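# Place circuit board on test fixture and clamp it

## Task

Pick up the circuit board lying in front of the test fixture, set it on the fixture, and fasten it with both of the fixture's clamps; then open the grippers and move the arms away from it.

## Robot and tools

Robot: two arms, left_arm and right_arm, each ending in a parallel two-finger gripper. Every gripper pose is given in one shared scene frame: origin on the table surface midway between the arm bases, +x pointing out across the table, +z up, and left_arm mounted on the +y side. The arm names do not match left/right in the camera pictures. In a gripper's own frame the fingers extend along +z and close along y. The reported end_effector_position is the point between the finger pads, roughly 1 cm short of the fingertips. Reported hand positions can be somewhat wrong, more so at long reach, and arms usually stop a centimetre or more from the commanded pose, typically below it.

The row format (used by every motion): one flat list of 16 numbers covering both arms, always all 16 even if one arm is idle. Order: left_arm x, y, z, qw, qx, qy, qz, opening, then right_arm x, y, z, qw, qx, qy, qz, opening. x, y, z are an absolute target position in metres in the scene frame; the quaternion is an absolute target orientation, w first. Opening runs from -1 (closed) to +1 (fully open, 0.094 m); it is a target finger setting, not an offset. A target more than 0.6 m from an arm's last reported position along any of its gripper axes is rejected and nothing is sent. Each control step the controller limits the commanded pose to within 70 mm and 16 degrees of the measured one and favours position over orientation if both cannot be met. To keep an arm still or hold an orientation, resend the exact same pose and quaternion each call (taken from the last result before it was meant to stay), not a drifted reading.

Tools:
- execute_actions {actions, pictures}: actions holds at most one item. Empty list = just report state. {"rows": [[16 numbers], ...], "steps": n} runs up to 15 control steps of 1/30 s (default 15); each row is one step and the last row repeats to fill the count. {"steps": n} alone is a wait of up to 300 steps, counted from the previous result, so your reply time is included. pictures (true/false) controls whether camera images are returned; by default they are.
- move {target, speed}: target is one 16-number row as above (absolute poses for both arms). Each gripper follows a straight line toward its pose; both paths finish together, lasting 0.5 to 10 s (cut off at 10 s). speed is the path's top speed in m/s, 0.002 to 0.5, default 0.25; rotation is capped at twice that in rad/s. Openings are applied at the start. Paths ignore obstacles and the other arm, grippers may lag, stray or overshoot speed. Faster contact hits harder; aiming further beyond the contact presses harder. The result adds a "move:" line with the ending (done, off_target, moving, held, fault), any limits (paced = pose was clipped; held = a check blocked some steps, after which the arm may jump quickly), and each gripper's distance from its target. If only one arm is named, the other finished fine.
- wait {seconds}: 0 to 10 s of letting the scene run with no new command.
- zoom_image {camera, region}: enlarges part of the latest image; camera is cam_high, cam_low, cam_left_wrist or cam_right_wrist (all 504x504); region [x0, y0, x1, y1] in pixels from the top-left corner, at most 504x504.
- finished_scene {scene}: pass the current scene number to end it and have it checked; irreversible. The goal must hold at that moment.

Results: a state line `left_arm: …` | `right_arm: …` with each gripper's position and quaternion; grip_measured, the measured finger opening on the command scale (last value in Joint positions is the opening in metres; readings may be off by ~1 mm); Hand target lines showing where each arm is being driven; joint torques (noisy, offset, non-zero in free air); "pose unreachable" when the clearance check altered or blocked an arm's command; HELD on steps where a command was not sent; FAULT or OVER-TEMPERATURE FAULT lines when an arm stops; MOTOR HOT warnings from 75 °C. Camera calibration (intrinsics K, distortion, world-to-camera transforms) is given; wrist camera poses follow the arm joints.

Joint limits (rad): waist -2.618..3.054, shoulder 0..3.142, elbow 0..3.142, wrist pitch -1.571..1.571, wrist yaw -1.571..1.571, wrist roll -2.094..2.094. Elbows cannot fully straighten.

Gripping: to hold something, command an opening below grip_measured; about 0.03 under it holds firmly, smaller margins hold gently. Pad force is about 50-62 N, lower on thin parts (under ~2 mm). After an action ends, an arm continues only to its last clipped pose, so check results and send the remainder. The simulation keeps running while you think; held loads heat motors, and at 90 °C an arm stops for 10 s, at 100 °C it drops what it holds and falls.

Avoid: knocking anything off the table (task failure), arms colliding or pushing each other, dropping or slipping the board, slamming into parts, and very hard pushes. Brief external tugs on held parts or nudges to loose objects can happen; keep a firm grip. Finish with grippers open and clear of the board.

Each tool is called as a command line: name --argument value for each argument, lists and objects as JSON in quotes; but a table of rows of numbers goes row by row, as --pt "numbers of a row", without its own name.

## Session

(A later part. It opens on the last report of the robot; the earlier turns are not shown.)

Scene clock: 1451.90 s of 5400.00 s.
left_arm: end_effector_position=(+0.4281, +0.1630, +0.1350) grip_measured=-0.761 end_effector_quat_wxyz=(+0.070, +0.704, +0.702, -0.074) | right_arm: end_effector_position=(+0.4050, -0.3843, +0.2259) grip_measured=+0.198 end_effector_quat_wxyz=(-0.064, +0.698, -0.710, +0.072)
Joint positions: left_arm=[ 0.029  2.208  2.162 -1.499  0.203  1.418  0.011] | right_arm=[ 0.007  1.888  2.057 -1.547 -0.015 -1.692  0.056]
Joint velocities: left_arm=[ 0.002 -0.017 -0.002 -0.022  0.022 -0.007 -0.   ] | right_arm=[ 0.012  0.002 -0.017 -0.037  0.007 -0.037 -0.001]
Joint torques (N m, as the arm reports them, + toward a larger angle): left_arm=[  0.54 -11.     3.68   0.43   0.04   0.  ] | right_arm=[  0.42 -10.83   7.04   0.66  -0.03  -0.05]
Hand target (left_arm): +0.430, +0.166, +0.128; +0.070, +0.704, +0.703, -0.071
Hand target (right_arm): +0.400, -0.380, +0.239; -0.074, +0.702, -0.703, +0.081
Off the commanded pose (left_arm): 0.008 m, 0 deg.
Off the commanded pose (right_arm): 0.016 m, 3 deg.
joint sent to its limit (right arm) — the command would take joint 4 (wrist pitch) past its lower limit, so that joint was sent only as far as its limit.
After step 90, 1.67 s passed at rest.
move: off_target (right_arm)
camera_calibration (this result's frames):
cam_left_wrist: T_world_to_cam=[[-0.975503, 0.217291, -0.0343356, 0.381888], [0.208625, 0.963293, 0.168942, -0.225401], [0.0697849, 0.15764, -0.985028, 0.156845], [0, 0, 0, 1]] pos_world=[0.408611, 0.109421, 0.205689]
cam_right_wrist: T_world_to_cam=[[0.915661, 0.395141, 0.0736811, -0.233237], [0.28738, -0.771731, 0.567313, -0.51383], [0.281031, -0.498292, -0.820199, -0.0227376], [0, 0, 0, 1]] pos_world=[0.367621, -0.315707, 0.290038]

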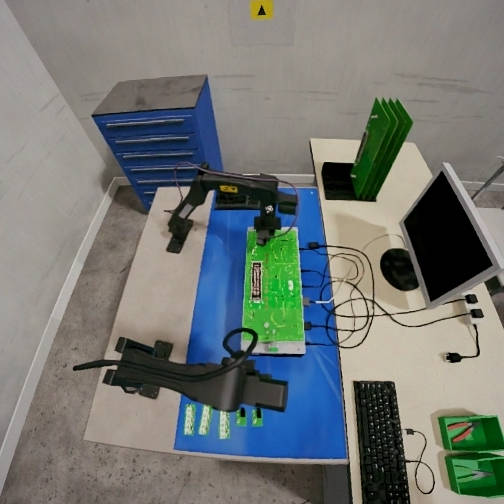

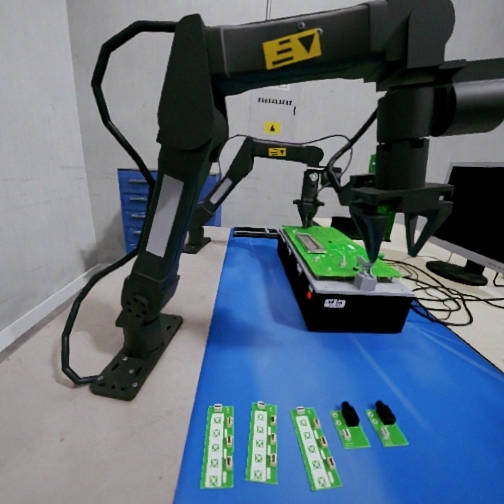

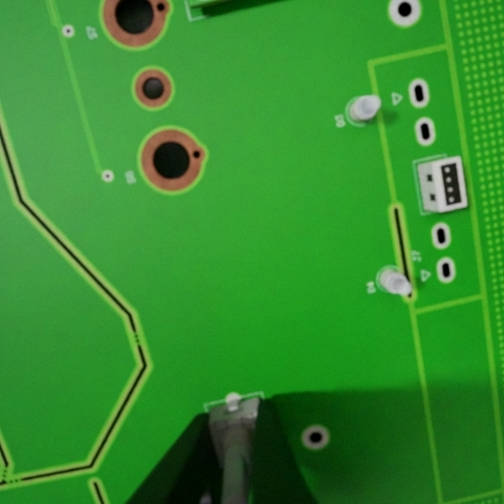

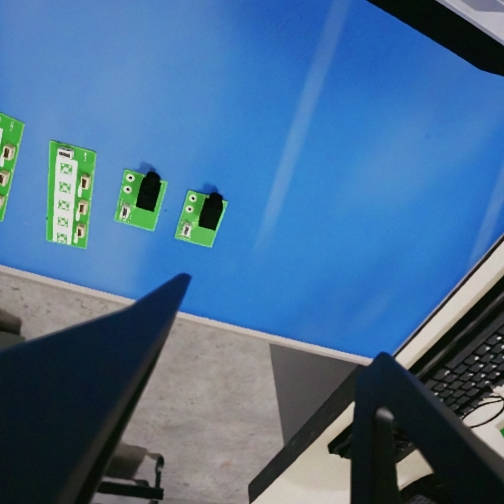

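Release, rise and inspect the corner.

move --target '[0.430,0.166,0.132,0.07,0.70,0.70,-0.07,-0.35,0.40,-0.38,0.24,-0.05,0.705,-0.705,0.05,0.2]'

move --target '[0.435,0.165,0.215,0.07,0.70,0.70,-0.07,0.0,0.40,-0.38,0.24,-0.05,0.705,-0.705,0.05,0.2]' --speed 0.1

zoom_image --camera "cam_left_wrist" --region '[20,300,260,504]'

Scene clock: 1458.73 s of 5400.00 s.
left_arm: end_effector_position=(+0.4194, +0.1629, +0.1361) grip_measured=-0.352 end_effector_quat_wxyz=(+0.060, +0.703, +0.704, -0.086) | right_arm: end_effector_position=(+0.4050, -0.3843, +0.2259) grip_measured=+0.198 end_effector_quat_wxyz=(-0.064, +0.698, -0.710, +0.072)
Joint positions: left_arm=[ 0.029  2.205  2.162 -1.533  0.21   1.416  0.03 ] | right_arm=[ 0.007  1.888  2.057 -1.547 -0.015 -1.692  0.056]
Joint velocities: left_arm=[-0.022 -0.007  0.017 -0.007 -0.022 -0.051 -0.   ] | right_arm=[ 0.007 -0.007  0.002 -0.007  0.066 -0.037 -0.001]
Joint torques (N m, as the arm reports them, + toward a larger angle): left_arm=[  0.51 -10.54   5.22   0.49   0.01   0.04] | right_arm=[  0.41 -10.83   7.04   0.65  -0.04  -0.05]
Hand target (left_arm): +0.430, +0.166, +0.132; +0.070, +0.704, +0.704, -0.071
Hand target (right_arm): +0.400, -0.380, +0.239; -0.074, +0.702, -0.703, +0.081
Off the commanded pose (left_arm): 0.012 m, 2 deg.
Off the commanded pose (right_arm): 0.016 m, 3 deg.
joint sent to its limit (right arm) — the command would take joint 4 (wrist pitch) past its lower limit, so that joint was sent only as far as its limit.
After step 90, 3.13 s passed at rest.
move: off_target (left_arm, right_arm)
camera_calibration (this result's frames):
cam_left_wrist: T_world_to_cam=[[-0.976419, 0.215872, -0.00209108, 0.369722], [0.212787, 0.964007, 0.159411, -0.224183], [0.0364282, 0.155207, -0.98721, 0.173272], [0, 0, 0, 1]] pos_world=[0.402395, 0.109408, 0.207566]
cam_right_wrist: T_world_to_cam=[[0.915661, 0.395141, 0.0736811, -0.233237], [0.28738, -0.771731, 0.567313, -0.51383], [0.281031, -0.498292, -0.820199, -0.0227376], [0, 0, 0, 1]] pos_world=[0.367621, -0.315707, 0.290038]

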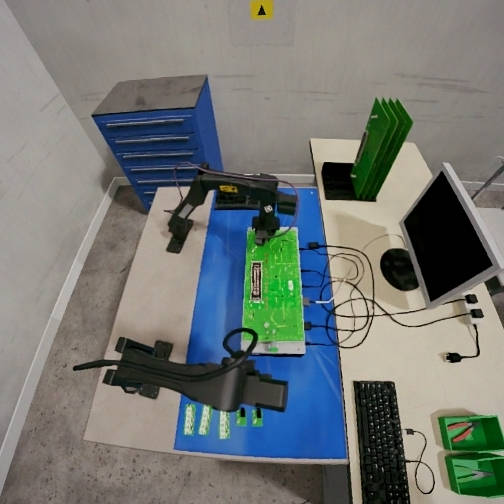

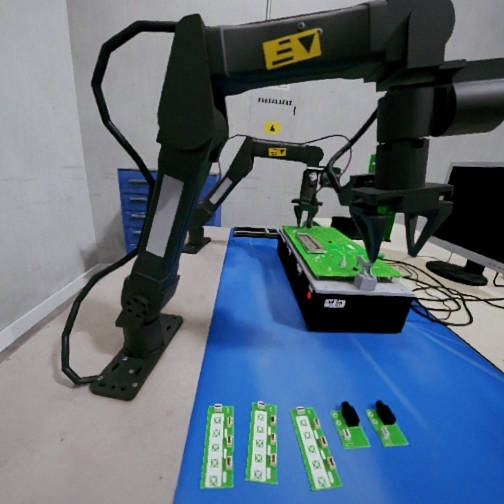

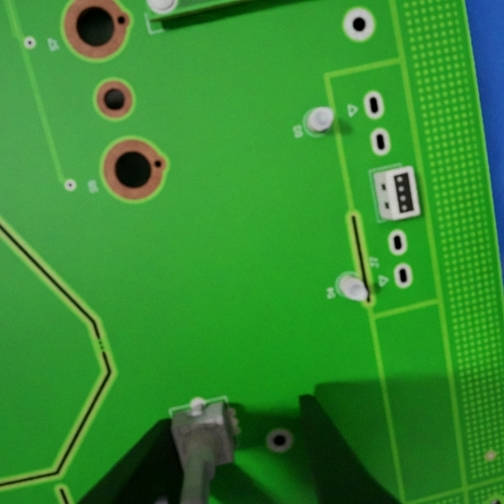

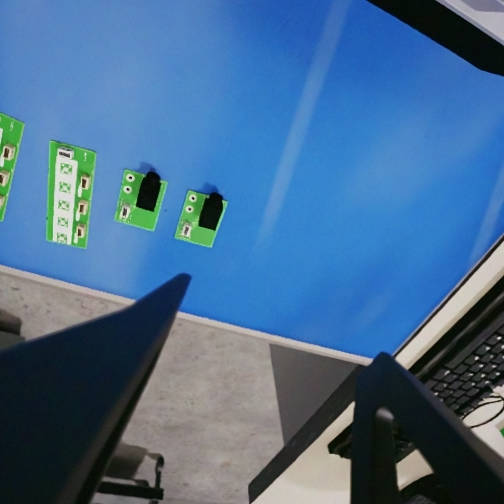

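Scene clock: 1459.87 s of 5400.00 s.
left_arm: end_effector_position=(+0.4340, +0.1621, +0.2033) grip_measured=-0.002 end_effector_quat_wxyz=(+0.136, +0.694, +0.706, -0.030) | right_arm: end_effector_position=(+0.4050, -0.3843, +0.2259) grip_measured=+0.198 end_effector_quat_wxyz=(-0.064, +0.698, -0.710, +0.072)
Joint positions: left_arm=[ 0.031  2.129  2.301 -1.554  0.207  1.383  0.047] | right_arm=[ 0.007  1.888  2.057 -1.547 -0.015 -1.692  0.056]
Joint velocities: left_arm=[ 0.022 -0.007 -0.012 -0.066 -0.022  0.066 -0.001] | right_arm=[ 0.007  0.002 -0.012 -0.022  0.051 -0.11   0.   ]
Joint torques (N m, as the arm reports them, + toward a larger angle): left_arm=[  0.77 -10.79   7.03   0.46   0.16  -0.04] | right_arm=[  0.41 -10.84   7.05   0.65  -0.03  -0.05]
Hand target (left_arm): +0.435, +0.165, +0.215; +0.148, +0.692, +0.706, -0.020
Hand target (right_arm): +0.400, -0.380, +0.239; -0.074, +0.702, -0.703, +0.081
Off the commanded pose (left_arm): 0.012 m, 9 deg.
Off the commanded pose (right_arm): 0.016 m, 3 deg.
joint sent to its limit (left arm) — the command would take joint 4 (wrist pitch) past its lower limit, so that joint was sent only as far as its limit.
joint sent to its limit (right arm) — the command would take joint 4 (wrist pitch) past its lower limit, so that joint was sent only as far as its limit.
move: off_target (left_arm, right_arm)
camera_calibration (this result's frames):
cam_left_wrist: T_world_to_cam=[[-0.965468, 0.179479, -0.188835, 0.423395], [0.148875, 0.974916, 0.165451, -0.212582], [0.213794, 0.131625, -0.967971, 0.162167], [0, 0, 0, 1]] pos_world=[0.405752, 0.109914, 0.272097]
cam_right_wrist: T_world_to_cam=[[0.915661, 0.395141, 0.0736811, -0.233237], [0.28738, -0.771731, 0.567313, -0.51383], [0.281031, -0.498292, -0.820199, -0.0227376], [0, 0, 0, 1]] pos_world=[0.367621, -0.315707, 0.290038]

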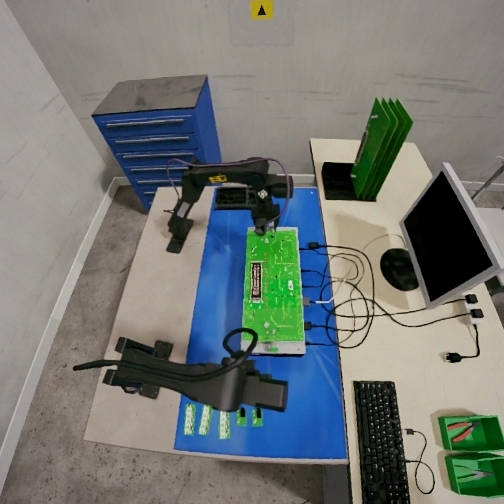

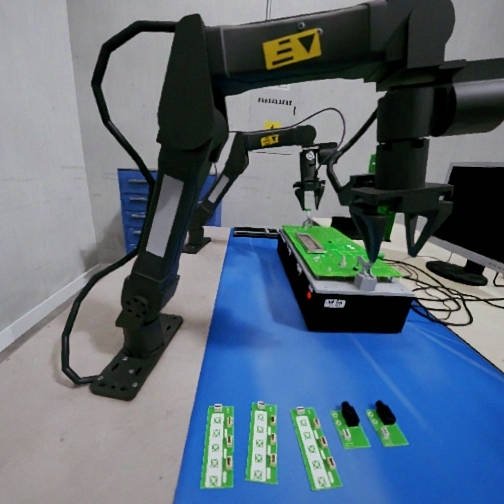

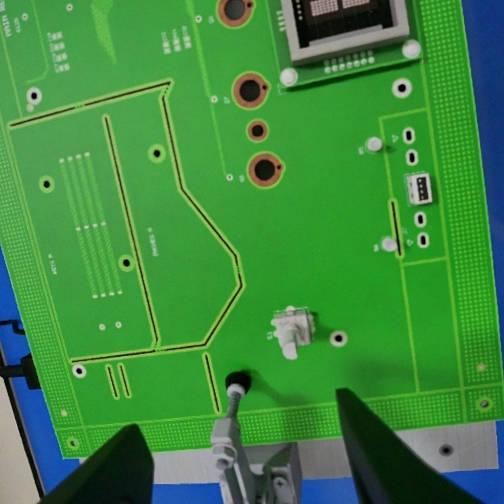

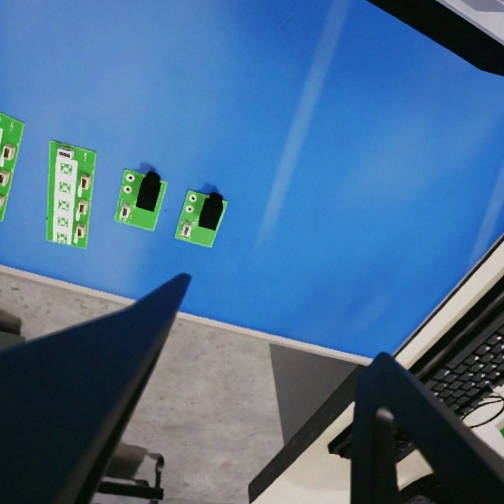

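Region (20, 300, 260, 504) of cam_left_wrist's 504x504 image, scaled by 2.100, with more detail than that image has; it fills the top 428 rows of this view, and the rest is white.

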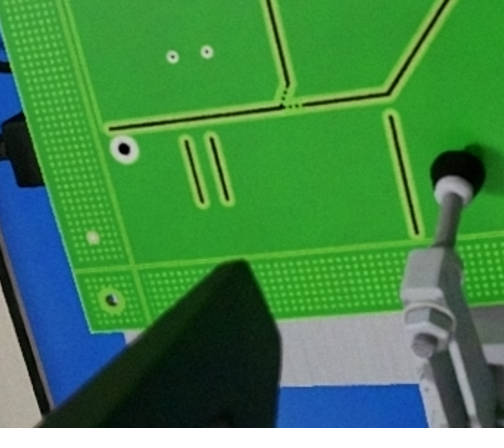

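move --target '[0.475,0.13,0.19,0.07,0.70,0.70,-0.07,0.0,0.40,-0.38,0.24,-0.05,0.705,-0.705,0.05,0.2]' --speed 0.15

zoom_image --camera "cam_left_wrist" --region '[0,300,250,504]'

zoom_image --camera "cam_low" --region '[270,200,430,310]'

Scene clock: 1469.80 s of 5400.00 s.
left_arm: end_effector_position=(+0.4741, +0.1336, +0.1912) grip_measured=-0.002 end_effector_quat_wxyz=(+0.159, +0.693, +0.702, -0.018) | right_arm: end_effector_position=(+0.4050, -0.3843, +0.2259) grip_measured=+0.198 end_effector_quat_wxyz=(-0.064, +0.698, -0.710, +0.072)
Joint positions: left_arm=[-0.016  2.306  2.535 -1.548  0.204  1.334  0.047] | right_arm=[ 0.007  1.888  2.057 -1.547 -0.015 -1.692  0.056]
Joint velocities: left_arm=[-0.007 -0.007  0.032 -0.007  0.007 -0.007 -0.   ] | right_arm=[-0.007 -0.012 -0.007 -0.051  0.022 -0.007 -0.001]
Joint torques (N m, as the arm reports them, + toward a larger angle): left_arm=[-0.26 -9.81  7.28  0.52  0.19 -0.12] | right_arm=[  0.42 -10.83   7.04   0.65  -0.03  -0.04]
Hand target (left_arm): +0.475, +0.131, +0.190; +0.159, +0.691, +0.705, -0.021
Hand target (right_arm): +0.400, -0.380, +0.239; -0.074, +0.702, -0.703, +0.081
Off the commanded pose (left_arm): 0.004 m, 12 deg.
Off the commanded pose (right_arm): 0.016 m, 3 deg.
joint sent to its limit (left arm) — the command would take joint 4 (wrist pitch) past its lower limit, so that joint was sent only as far as its limit.
joint sent to its limit (right arm) — the command would take joint 4 (wrist pitch) past its lower limit, so that joint was sent only as far as its limit.
After step 90, 6.07 s passed at rest.
move: off_target (left_arm, right_arm)
camera_calibration (this result's frames):
cam_left_wrist: T_world_to_cam=[[-0.954905, 0.175202, -0.239711, 0.470276], [0.14, 0.977649, 0.15685, -0.183215], [0.261834, 0.116218, -0.95809, 0.123041], [0, 0, 0, 1]] pos_world=[0.442502, 0.0824271, 0.259352]
cam_right_wrist: T_world_to_cam=[[0.915661, 0.395141, 0.0736811, -0.233237], [0.28738, -0.771731, 0.567313, -0.51383], [0.281031, -0.498292, -0.820199, -0.0227376], [0, 0, 0, 1]] pos_world=[0.367621, -0.315707, 0.290038]

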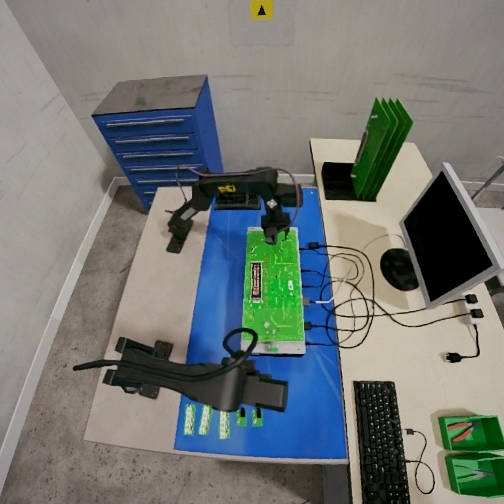

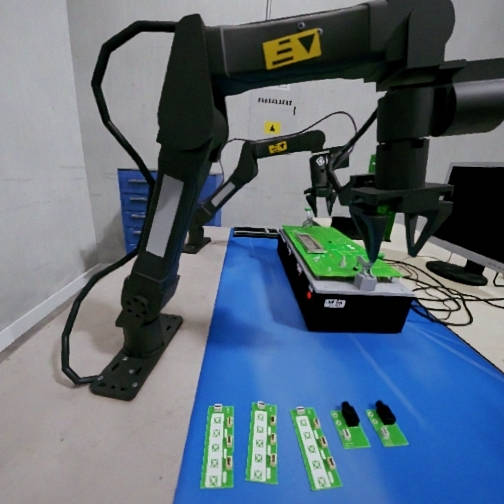

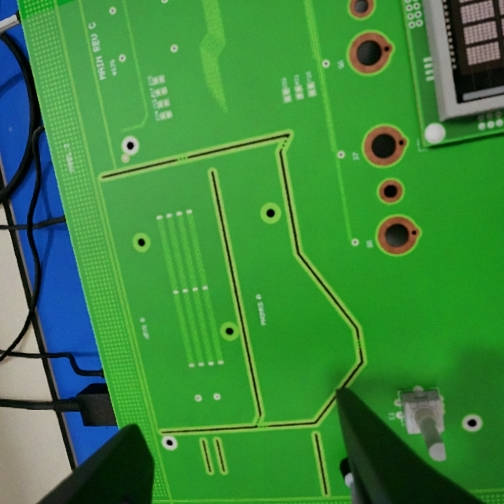

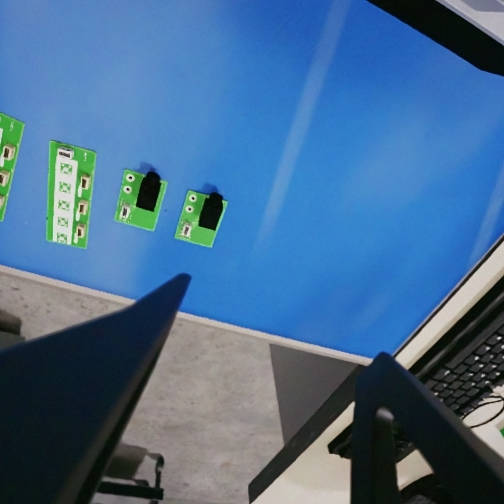

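Region (0, 300, 250, 504) of cam_left_wrist's 504x504 image, scaled by 2.016, with more detail than that image has; it fills the top 411 rows of this view, and the rest is white.

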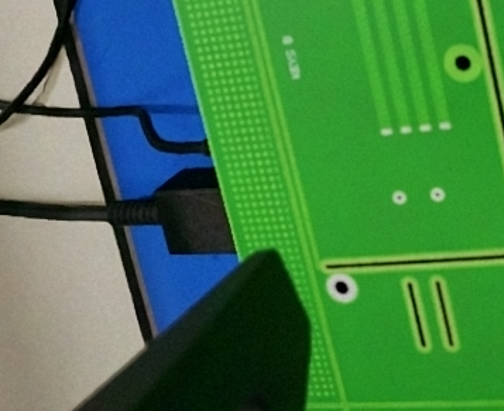

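Region (270, 200, 430, 310) of cam_low's 504x504 image, scaled by 3.150, with more detail than that image has; it fills the top 346 rows of this view, and the rest is white.

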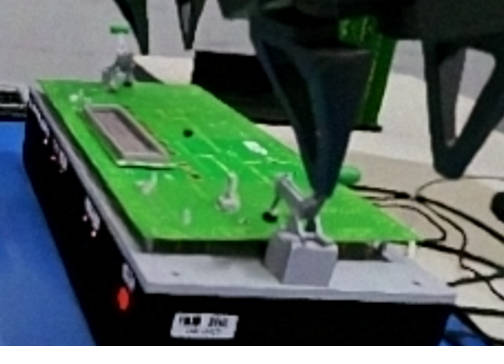

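Need a view further +y.

move --target '[0.49,0.20,0.23,0.1,0.70,0.70,-0.04,0.6,0.40,-0.38,0.24,-0.05,0.705,-0.705,0.05,0.2]' --speed 0.15

Scene clock: 1474.03 s of 5400.00 s.
left_arm: end_effector_position=(+0.4903, +0.2018, +0.2193) grip_measured=+0.598 end_effector_quat_wxyz=(+0.189, +0.681, +0.707, +0.027) | right_arm: end_effector_position=(+0.4050, -0.3843, +0.2259) grip_measured=+0.198 end_effector_quat_wxyz=(-0.064, +0.698, -0.710, +0.072)
Joint positions: left_arm=[ 0.128  2.274  2.581 -1.548  0.204  1.445  0.075] | right_arm=[ 0.007  1.888  2.057 -1.547 -0.015 -1.692  0.056]
Joint velocities: left_arm=[-0.002  0.007 -0.002 -0.022  0.022  0.022  0.   ] | right_arm=[-0.002 -0.002  0.002  0.007 -0.037 -0.007  0.001]
Joint torques (N m, as the arm reports them, + toward a larger angle): left_arm=[ -0.13 -11.72   6.8    0.6    0.22   0.06] | right_arm=[  0.4  -10.84   7.04   0.65  -0.03  -0.05]
Hand target (left_arm): +0.488, +0.200, +0.230; +0.198, +0.684, +0.701, +0.033
Hand target (right_arm): +0.400, -0.380, +0.239; -0.074, +0.702, -0.703, +0.081
Off the commanded pose (left_arm): 0.011 m, 13 deg.
Off the commanded pose (right_arm): 0.016 m, 3 deg.
joint sent to its limit (left arm) — the command would take joint 4 (wrist pitch) past its lower limit, so that joint was sent only as far as its limit.
joint sent to its limit (right arm) — the command would take joint 4 (wrist pitch) past its lower limit, so that joint was sent only as far as its limit.
After step 90, 0.27 s passed at rest.
move: off_target (left_arm, right_arm)
camera_calibration (this result's frames):
cam_left_wrist: T_world_to_cam=[[-0.931692, 0.142806, -0.334, 0.496262], [0.0832965, 0.978972, 0.186216, -0.235499], [0.35357, 0.145675, -0.923995, 0.0793681], [0, 0, 0, 1]] pos_world=[0.453917, 0.148116, 0.282941]
cam_right_wrist: T_world_to_cam=[[0.915661, 0.395141, 0.0736811, -0.233237], [0.28738, -0.771731, 0.567313, -0.51383], [0.281031, -0.498292, -0.820199, -0.0227376], [0, 0, 0, 1]] pos_world=[0.367621, -0.315707, 0.290038]

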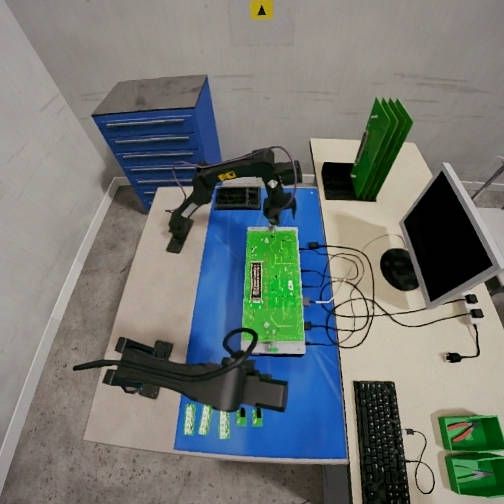

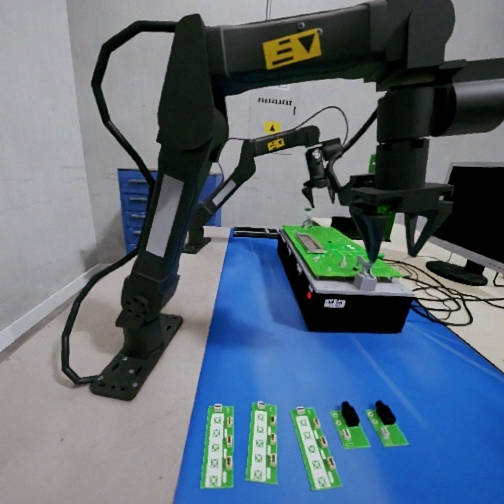

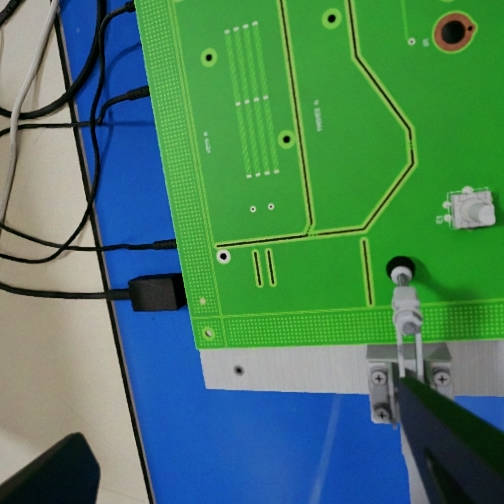

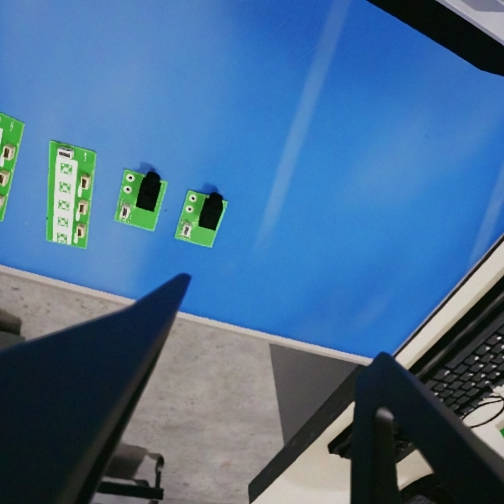

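zoom_image --camera "cam_left_wrist" --region '[160,260,280,390]'

zoom_image --camera "cam_high" --region '[230,300,320,370]'

Region (160, 260, 280, 390) of cam_left_wrist's 504x504 image, scaled by 3.877, with more detail than that image has; it fills the left 465 columns of this view, and the rest is white.

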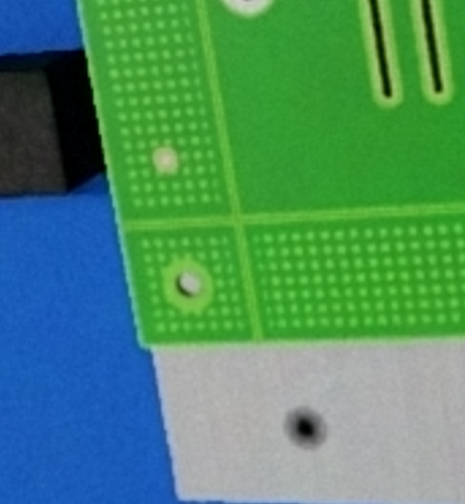

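Region (230, 300, 320, 370) of cam_high's 504x504 image, scaled by 5.600, with more detail than that image has.

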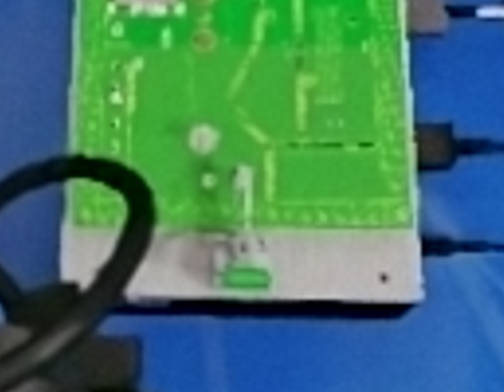

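move --target '[0.46,0.34,0.20,0.07,0.70,0.70,-0.07,-0.8,0.46,-0.35,0.21,-0.07,0.70,-0.70,0.07,-0.8]' --speed 0.15

move --target '[0.46,0.335,0.147,0.07,0.70,0.70,-0.07,-0.8,0.46,-0.345,0.155,-0.07,0.70,-0.70,0.07,-0.8]' --speed 0.08

move --target '[0.46,0.22,0.172,0.07,0.70,0.70,-0.07,-0.8,0.46,-0.235,0.178,-0.07,0.70,-0.70,0.07,-0.8]' --speed 0.05

move --target '[0.46,0.185,0.172,0.07,0.70,0.70,-0.07,-0.8,0.46,-0.205,0.17,-0.07,0.70,-0.70,0.07,-0.8]' --speed 0.04

zoom_image --camera "cam_low" --region '[270,150,430,310]'

Scene clock: 1487.50 s of 5400.00 s.
left_arm: end_effector_position=(+0.4626, +0.3427, +0.1928) grip_measured=-0.798 end_effector_quat_wxyz=(+0.144, +0.686, +0.713, +0.030) | right_arm: end_effector_position=(+0.4592, -0.3522, +0.2048) grip_measured=-0.798 end_effector_quat_wxyz=(-0.072, +0.704, -0.703, +0.069)
Joint positions: left_arm=[ 0.435  2.224  2.407 -1.548  0.213  1.763  0.009] | right_arm=[ 0.098  2.097  2.27  -1.546 -0.014 -1.62   0.009]
Joint velocities: left_arm=[-0.007 -0.007  0.017 -0.022 -0.007  0.022  0.001] | right_arm=[-0.022 -0.002 -0.017 -0.051 -0.037 -0.037  0.   ]
Joint torques (N m, as the arm reports them, + toward a larger angle): left_arm=[ -0.46 -12.25   4.85   0.43   0.21   0.02] | right_arm=[ 0.23 -9.6   8.54  0.65  0.06  0.1 ]
Hand target (left_arm): +0.457, +0.340, +0.199; +0.144, +0.690, +0.708, +0.032
Hand target (right_arm): +0.460, -0.350, +0.209; -0.072, +0.703, -0.703, +0.073
Off the commanded pose (left_arm): 0.008 m, 15 deg.
Off the commanded pose (right_arm): 0.006 m, 0 deg.
joint sent to its limit (left arm) — the command would take joint 4 (wrist pitch) past its lower limit, so that joint was sent only as far as its limit.
joint sent to its limit (right arm) — the command would take joint 4 (wrist pitch) past its lower limit, so that joint was sent only as far as its limit.
After step 90, 8.97 s passed at rest.
move: off_target (left_arm)
camera_calibration (this result's frames):
cam_left_wrist: T_world_to_cam=[[-0.950818, 0.159395, -0.265591, 0.431536], [0.0927535, 0.964604, 0.246852, -0.377337], [0.295537, 0.210077, -0.931947, 0.0504882], [0, 0, 0, 1]] pos_world=[0.43039, 0.28459, 0.254811]
cam_right_wrist: T_world_to_cam=[[0.906899, 0.412677, 0.0850384, -0.286139], [0.299365, -0.773111, 0.559178, -0.496968], [0.296504, -0.481661, -0.824675, -0.039687], [0, 0, 0, 1]] pos_world=[0.420041, -0.285244, 0.269497]

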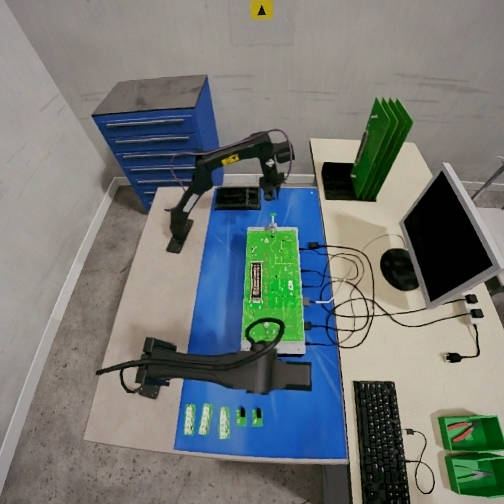

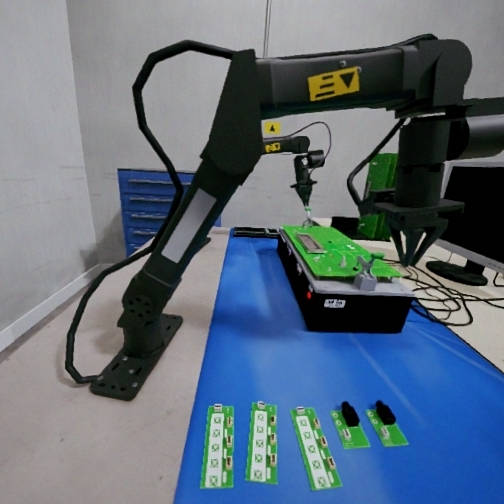

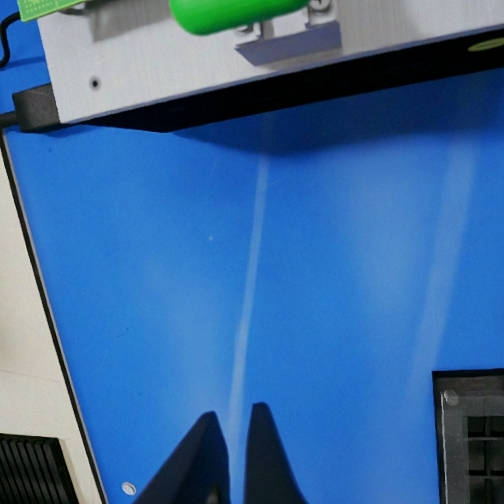

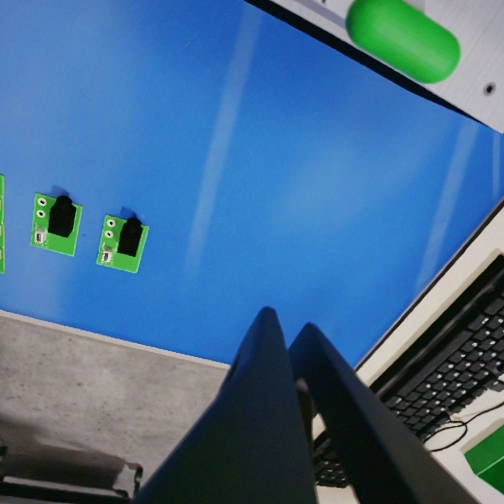

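Scene clock: 1489.53 s of 5400.00 s.
left_arm: end_effector_position=(+0.4628, +0.3388, +0.1599) grip_measured=-0.798 end_effector_quat_wxyz=(+0.119, +0.695, +0.710, -0.002) | right_arm: end_effector_position=(+0.4640, -0.3481, +0.1499) grip_measured=-0.798 end_effector_quat_wxyz=(-0.070, +0.704, -0.704, +0.066)
Joint positions: left_arm=[ 0.423  2.281  2.381 -1.547  0.205  1.778  0.009] | right_arm=[ 0.109  2.047  1.969 -1.301 -0.013 -1.606  0.009]
Joint velocities: left_arm=[-0.002  0.012 -0.017  0.007 -0.007  0.022 -0.   ] | right_arm=[-0.002 -0.002 -0.012  0.037 -0.022 -0.051 -0.001]
Joint torques (N m, as the arm reports them, + toward a larger angle): left_arm=[-0.96 -9.55  4.72  0.25  0.14  0.06] | right_arm=[  0.52 -12.48   4.93   0.81   0.08   0.08]
Hand target (left_arm): +0.459, +0.335, +0.147; +0.107, +0.699, +0.707, -0.021
Hand target (right_arm): +0.459, -0.345, +0.155; -0.070, +0.704, -0.704, +0.070
Off the commanded pose (left_arm): 0.014 m, 10 deg.
Off the commanded pose (right_arm): 0.007 m, 1 deg.
joint sent to its limit (left arm) — the command would take joint 4 (wrist pitch) past its lower limit, so that joint was sent only as far as its limit.
move: off_target (left_arm)
camera_calibration (this result's frames):
cam_left_wrist: T_world_to_cam=[[-0.965012, 0.18066, -0.190034, 0.410858], [0.135523, 0.964102, 0.228344, -0.382076], [0.224465, 0.1946, -0.954854, 0.0623605], [0, 0, 0, 1]] pos_world=[0.434266, 0.281999, 0.224867]
cam_right_wrist: T_world_to_cam=[[0.90868, 0.410062, 0.078413, -0.288249], [0.301543, -0.774532, 0.556033, -0.465608], [0.288742, -0.481611, -0.827453, -0.080296], [0, 0, 0, 1]] pos_world=[0.425512, -0.2811, 0.215055]

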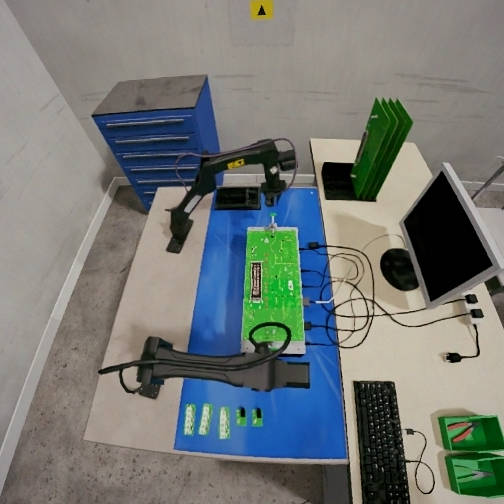

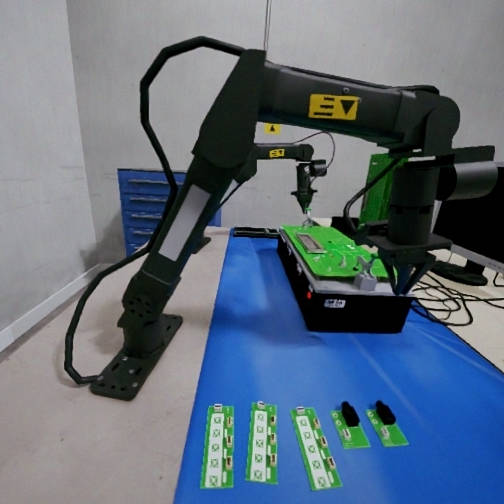

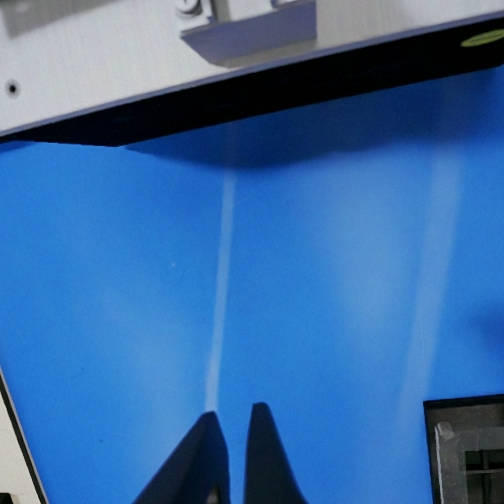

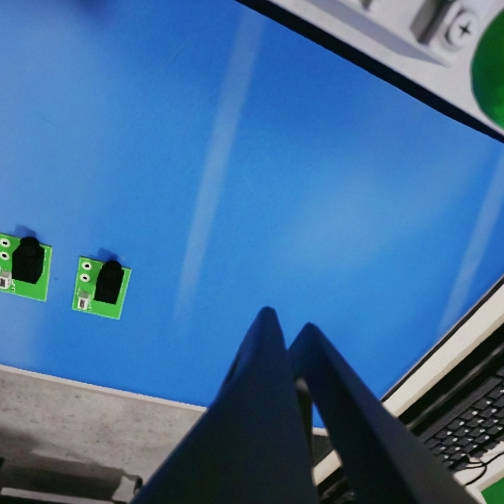

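Scene clock: 1492.33 s of 5400.00 s.
left_arm: end_effector_position=(+0.4676, +0.2712, +0.1671) grip_measured=-0.798 end_effector_quat_wxyz=(+0.070, +0.689, +0.720, +0.036) | right_arm: end_effector_position=(+0.4536, -0.2869, +0.1860) grip_measured=-0.798 end_effector_quat_wxyz=(-0.019, +0.684, -0.719, +0.123)
Joint positions: left_arm=[ 0.217  2.257  2.381 -1.545  0.05   1.557  0.009] | right_arm=[ 0.333  2.075  2.151 -1.479  0.185 -1.35   0.009]
Joint velocities: left_arm=[-0.007 -0.002 -0.007  0.007 -0.022 -0.022 -0.001] | right_arm=[ 0.012 -0.002 -0.002  0.007  0.007  0.051 -0.001]
Joint torques (N m, as the arm reports them, + toward a larger angle): left_arm=[ -5.3  -12.02   5.19   0.28   1.59  -0.24] | right_arm=[ 3.57 -7.98  8.29  1.14 -1.27  0.15]
Hand target (left_arm): +0.461, +0.222, +0.173; +0.116, +0.701, +0.703, -0.020
Hand target (right_arm): +0.458, -0.236, +0.180; -0.070, +0.705, -0.702, +0.074
Off the commanded pose (left_arm): 0.052 m, 12 deg.
Off the commanded pose (right_arm): 0.053 m, 9 deg.
joint sent to its limit (left arm) — the command would take joint 4 (wrist pitch) past its lower limit, so that joint was sent only as far as its limit.
move: off_target (left_arm, right_arm)
camera_calibration (this result's frames):
cam_left_wrist: T_world_to_cam=[[-0.973834, 0.17013, -0.150675, 0.429504], [0.110361, 0.933609, 0.340873, -0.317977], [0.198664, 0.315326, -0.927956, 0.0561257], [0, 0, 0, 1]] pos_world=[0.442208, 0.206096, 0.225187]
cam_right_wrist: T_world_to_cam=[[0.932424, 0.3601, 0.0302128, -0.322856], [0.249371, -0.701702, 0.667404, -0.411277], [0.261533, -0.61477, -0.744083, -0.0592944], [0, 0, 0, 1]] pos_world=[0.419106, -0.208786, 0.240122]

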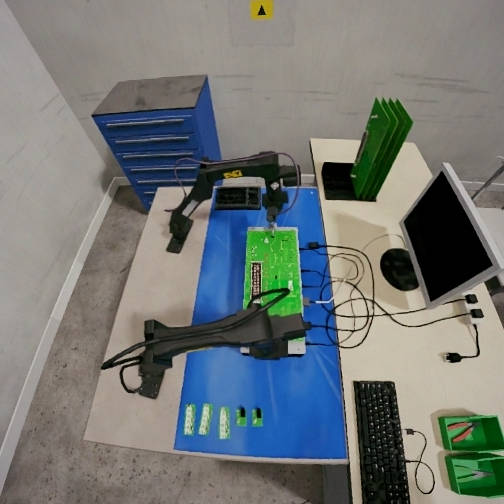

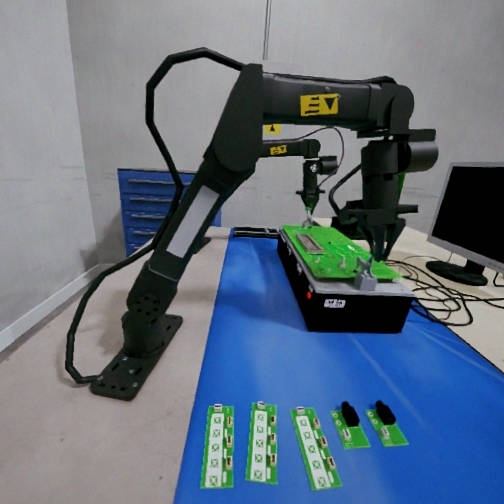

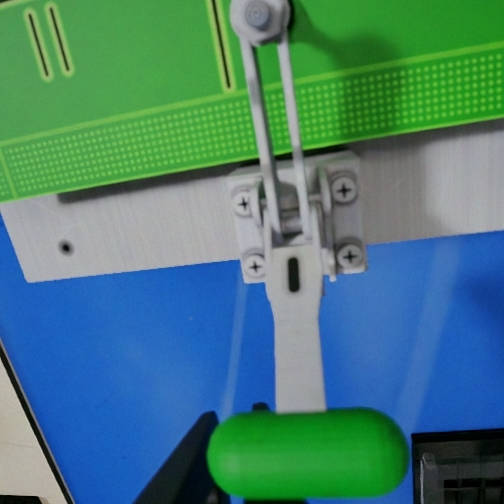

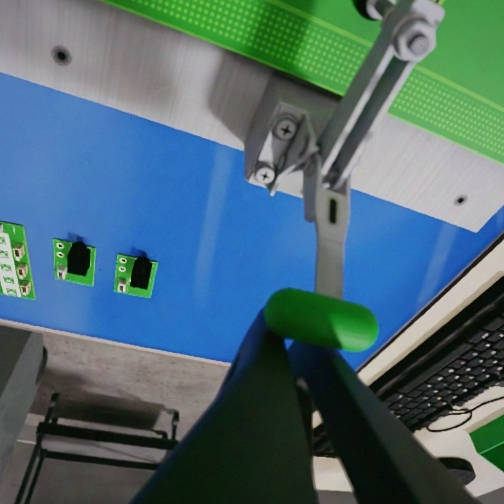

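Scene clock: 1499.00 s of 5400.00 s.
left_arm: end_effector_position=(+0.4642, +0.1895, +0.1788) grip_measured=-0.799 end_effector_quat_wxyz=(+0.128, +0.693, +0.709, -0.017) | right_arm: end_effector_position=(+0.4524, -0.2745, +0.1937) grip_measured=-0.799 end_effector_quat_wxyz=(-0.006, +0.676, -0.720, +0.158)
Joint positions: left_arm=[ 0.092  2.24   2.385 -1.536  0.189  1.442  0.009] | right_arm=[ 0.396  2.081  2.178 -1.501  0.271 -1.279  0.009]
Joint velocities: left_arm=[ 0.007 -0.007 -0.007 -0.037  0.037  0.051  0.001] | right_arm=[-0.012  0.007  0.007 -0.066 -0.007  0.051 -0.   ]
Joint torques (N m, as the arm reports them, + toward a larger angle): left_arm=[-0.51 -9.07  6.59  0.26  0.29  0.06] | right_arm=[ 3.95 -6.34  7.49  1.23 -1.93  0.15]
Hand target (left_arm): +0.461, +0.185, +0.171; +0.121, +0.697, +0.706, -0.034
Hand target (right_arm): +0.455, -0.209, +0.174; -0.064, +0.704, -0.703, +0.074
Off the commanded pose (left_arm): 0.009 m, 9 deg.
Off the commanded pose (right_arm): 0.074 m, 13 deg.
joint sent to its limit (left arm) — the command would take joint 4 (wrist pitch) past its lower limit, so that joint was sent only as far as its limit.
move: off_target (left_arm, right_arm); limits=paced
camera_calibration (this result's frames):
cam_left_wrist: T_world_to_cam=[[-0.966046, 0.176566, -0.188623, 0.443742], [0.139628, 0.971043, 0.193856, -0.23978], [0.21739, 0.160937, -0.962726, 0.120188], [0, 0, 0, 1]] pos_world=[0.436028, 0.135144, 0.245891]
cam_right_wrist: T_world_to_cam=[[0.938017, 0.344779, 0.0353828, -0.334194], [0.21498, -0.658862, 0.720891, -0.390425], [0.271861, -0.668602, -0.692144, -0.0752132], [0, 0, 0, 1]] pos_world=[0.417861, -0.1923, 0.24122]

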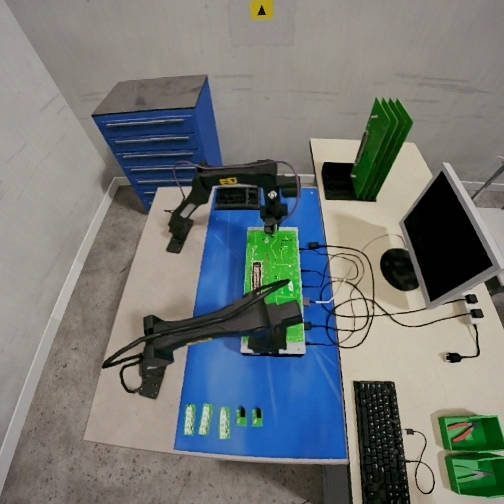

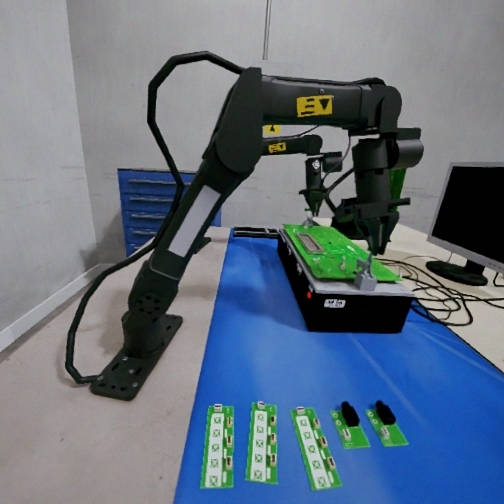

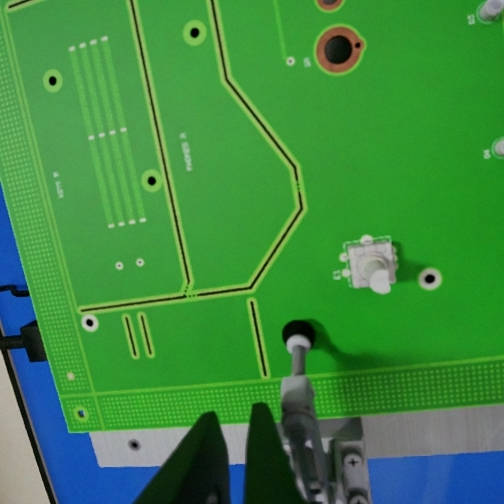

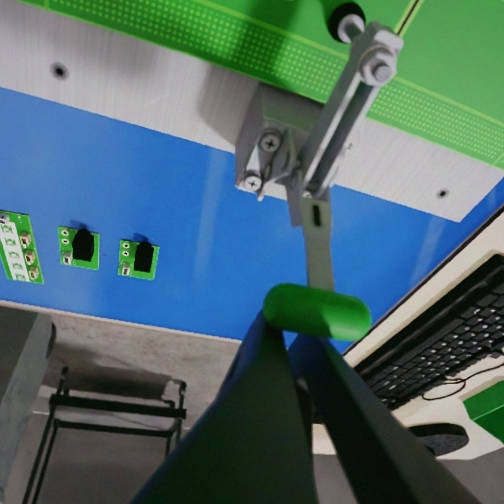

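Region (270, 150, 430, 310) of cam_low's 504x504 image, scaled by 3.150, with more detail than that image has.

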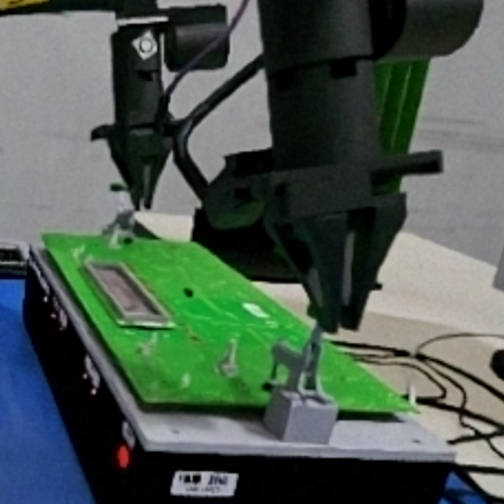

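move --target '[0.40,0.30,0.25,0.17,0.686,0.686,-0.1,-0.8,0.50,-0.22,0.24,-0.15,0.693,-0.69,0.135,-0.8]' --speed 0.1

zoom_image --camera "cam_low" --region '[270,200,430,310]'

Scene clock: 1506.93 s of 5400.00 s.
left_arm: end_effector_position=(+0.4060, +0.3039, +0.2475) grip_measured=-0.799 end_effector_quat_wxyz=(+0.230, +0.671, +0.704, -0.007) | right_arm: end_effector_position=(+0.5027, -0.2272, +0.2370) grip_measured=-0.799 end_effector_quat_wxyz=(-0.147, +0.686, -0.699, +0.140)
Joint positions: left_arm=[ 0.457  1.926  2.132 -1.539  0.403  1.749  0.009] | right_arm=[ 0.401  2.219  2.55  -1.504  0.094 -1.316  0.009]
Joint velocities: left_arm=[ 0.002 -0.027 -0.002  0.037  0.022  0.081 -0.   ] | right_arm=[ 0.002  0.012  0.027 -0.051  0.051 -0.037  0.   ]
Joint torques (N m, as the arm reports them, + toward a larger angle): left_arm=[ 0.29 -9.6   4.5   0.41  0.43 -0.05] | right_arm=[  0.46 -10.01   8.43   1.01  -0.14  -0.01]
Hand target (left_arm): +0.398, +0.299, +0.249; +0.233, +0.673, +0.702, -0.018
Hand target (right_arm): +0.501, -0.220, +0.239; -0.151, +0.693, -0.693, +0.133
Off the commanded pose (left_arm): 0.008 m, 13 deg.
Off the commanded pose (right_arm): 0.008 m, 1 deg.
joint sent to its limit (left arm) — the command would take joint 4 (wrist pitch) past its lower limit, so that joint was sent only as far as its limit.
After step 90, 3.00 s passed at rest.
move: off_target (left_arm)
camera_calibration (this result's frames):
cam_left_wrist: T_world_to_cam=[[-0.926385, 0.110808, -0.359907, 0.426569], [0.0871543, 0.992867, 0.0813533, -0.313486], [0.366355, 0.0439969, -0.929434, 0.14737], [0, 0, 0, 1]] pos_world=[0.368499, 0.257499, 0.315999]
cam_right_wrist: T_world_to_cam=[[0.87729, 0.393464, 0.274859, -0.414332], [0.162334, -0.782169, 0.601548, -0.374586], [0.451674, -0.483113, -0.750062, -0.061802], [0, 0, 0, 1]] pos_world=[0.452212, -0.159822, 0.292859]

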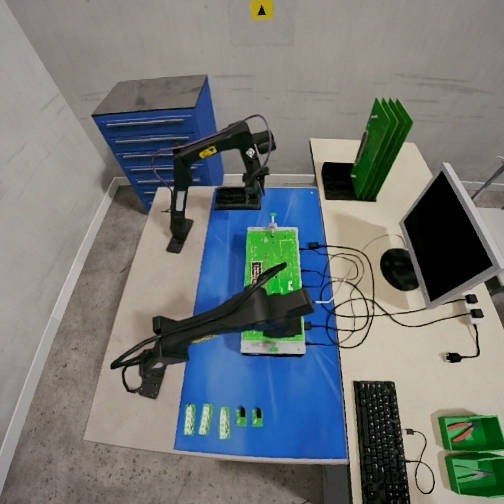

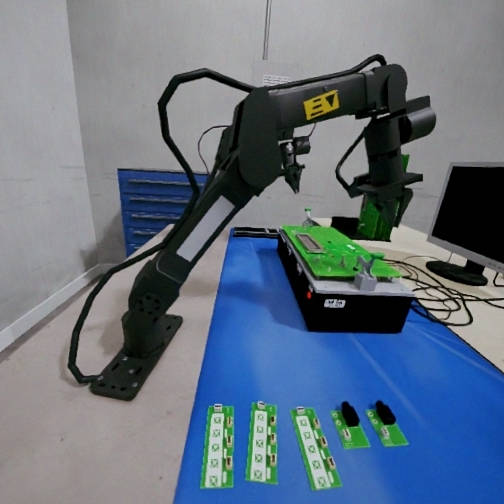

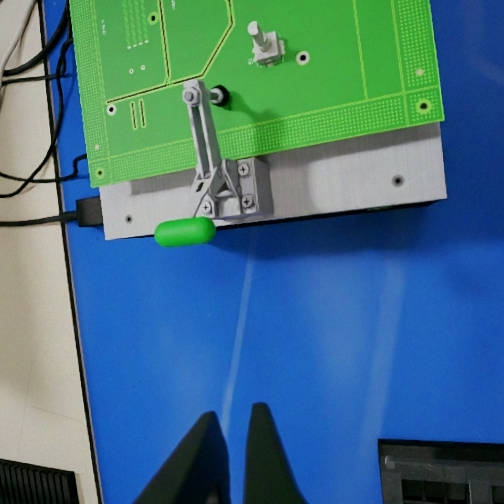

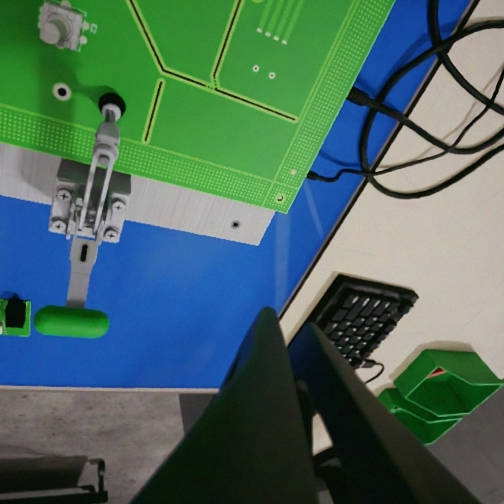

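Region (270, 200, 430, 310) of cam_low's 504x504 image, scaled by 3.150, with more detail than that image has; it fills the top 346 rows of this view, and the rest is white.

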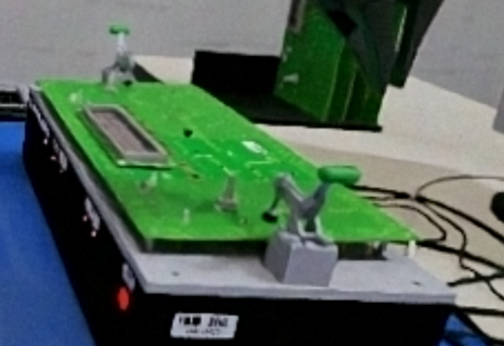

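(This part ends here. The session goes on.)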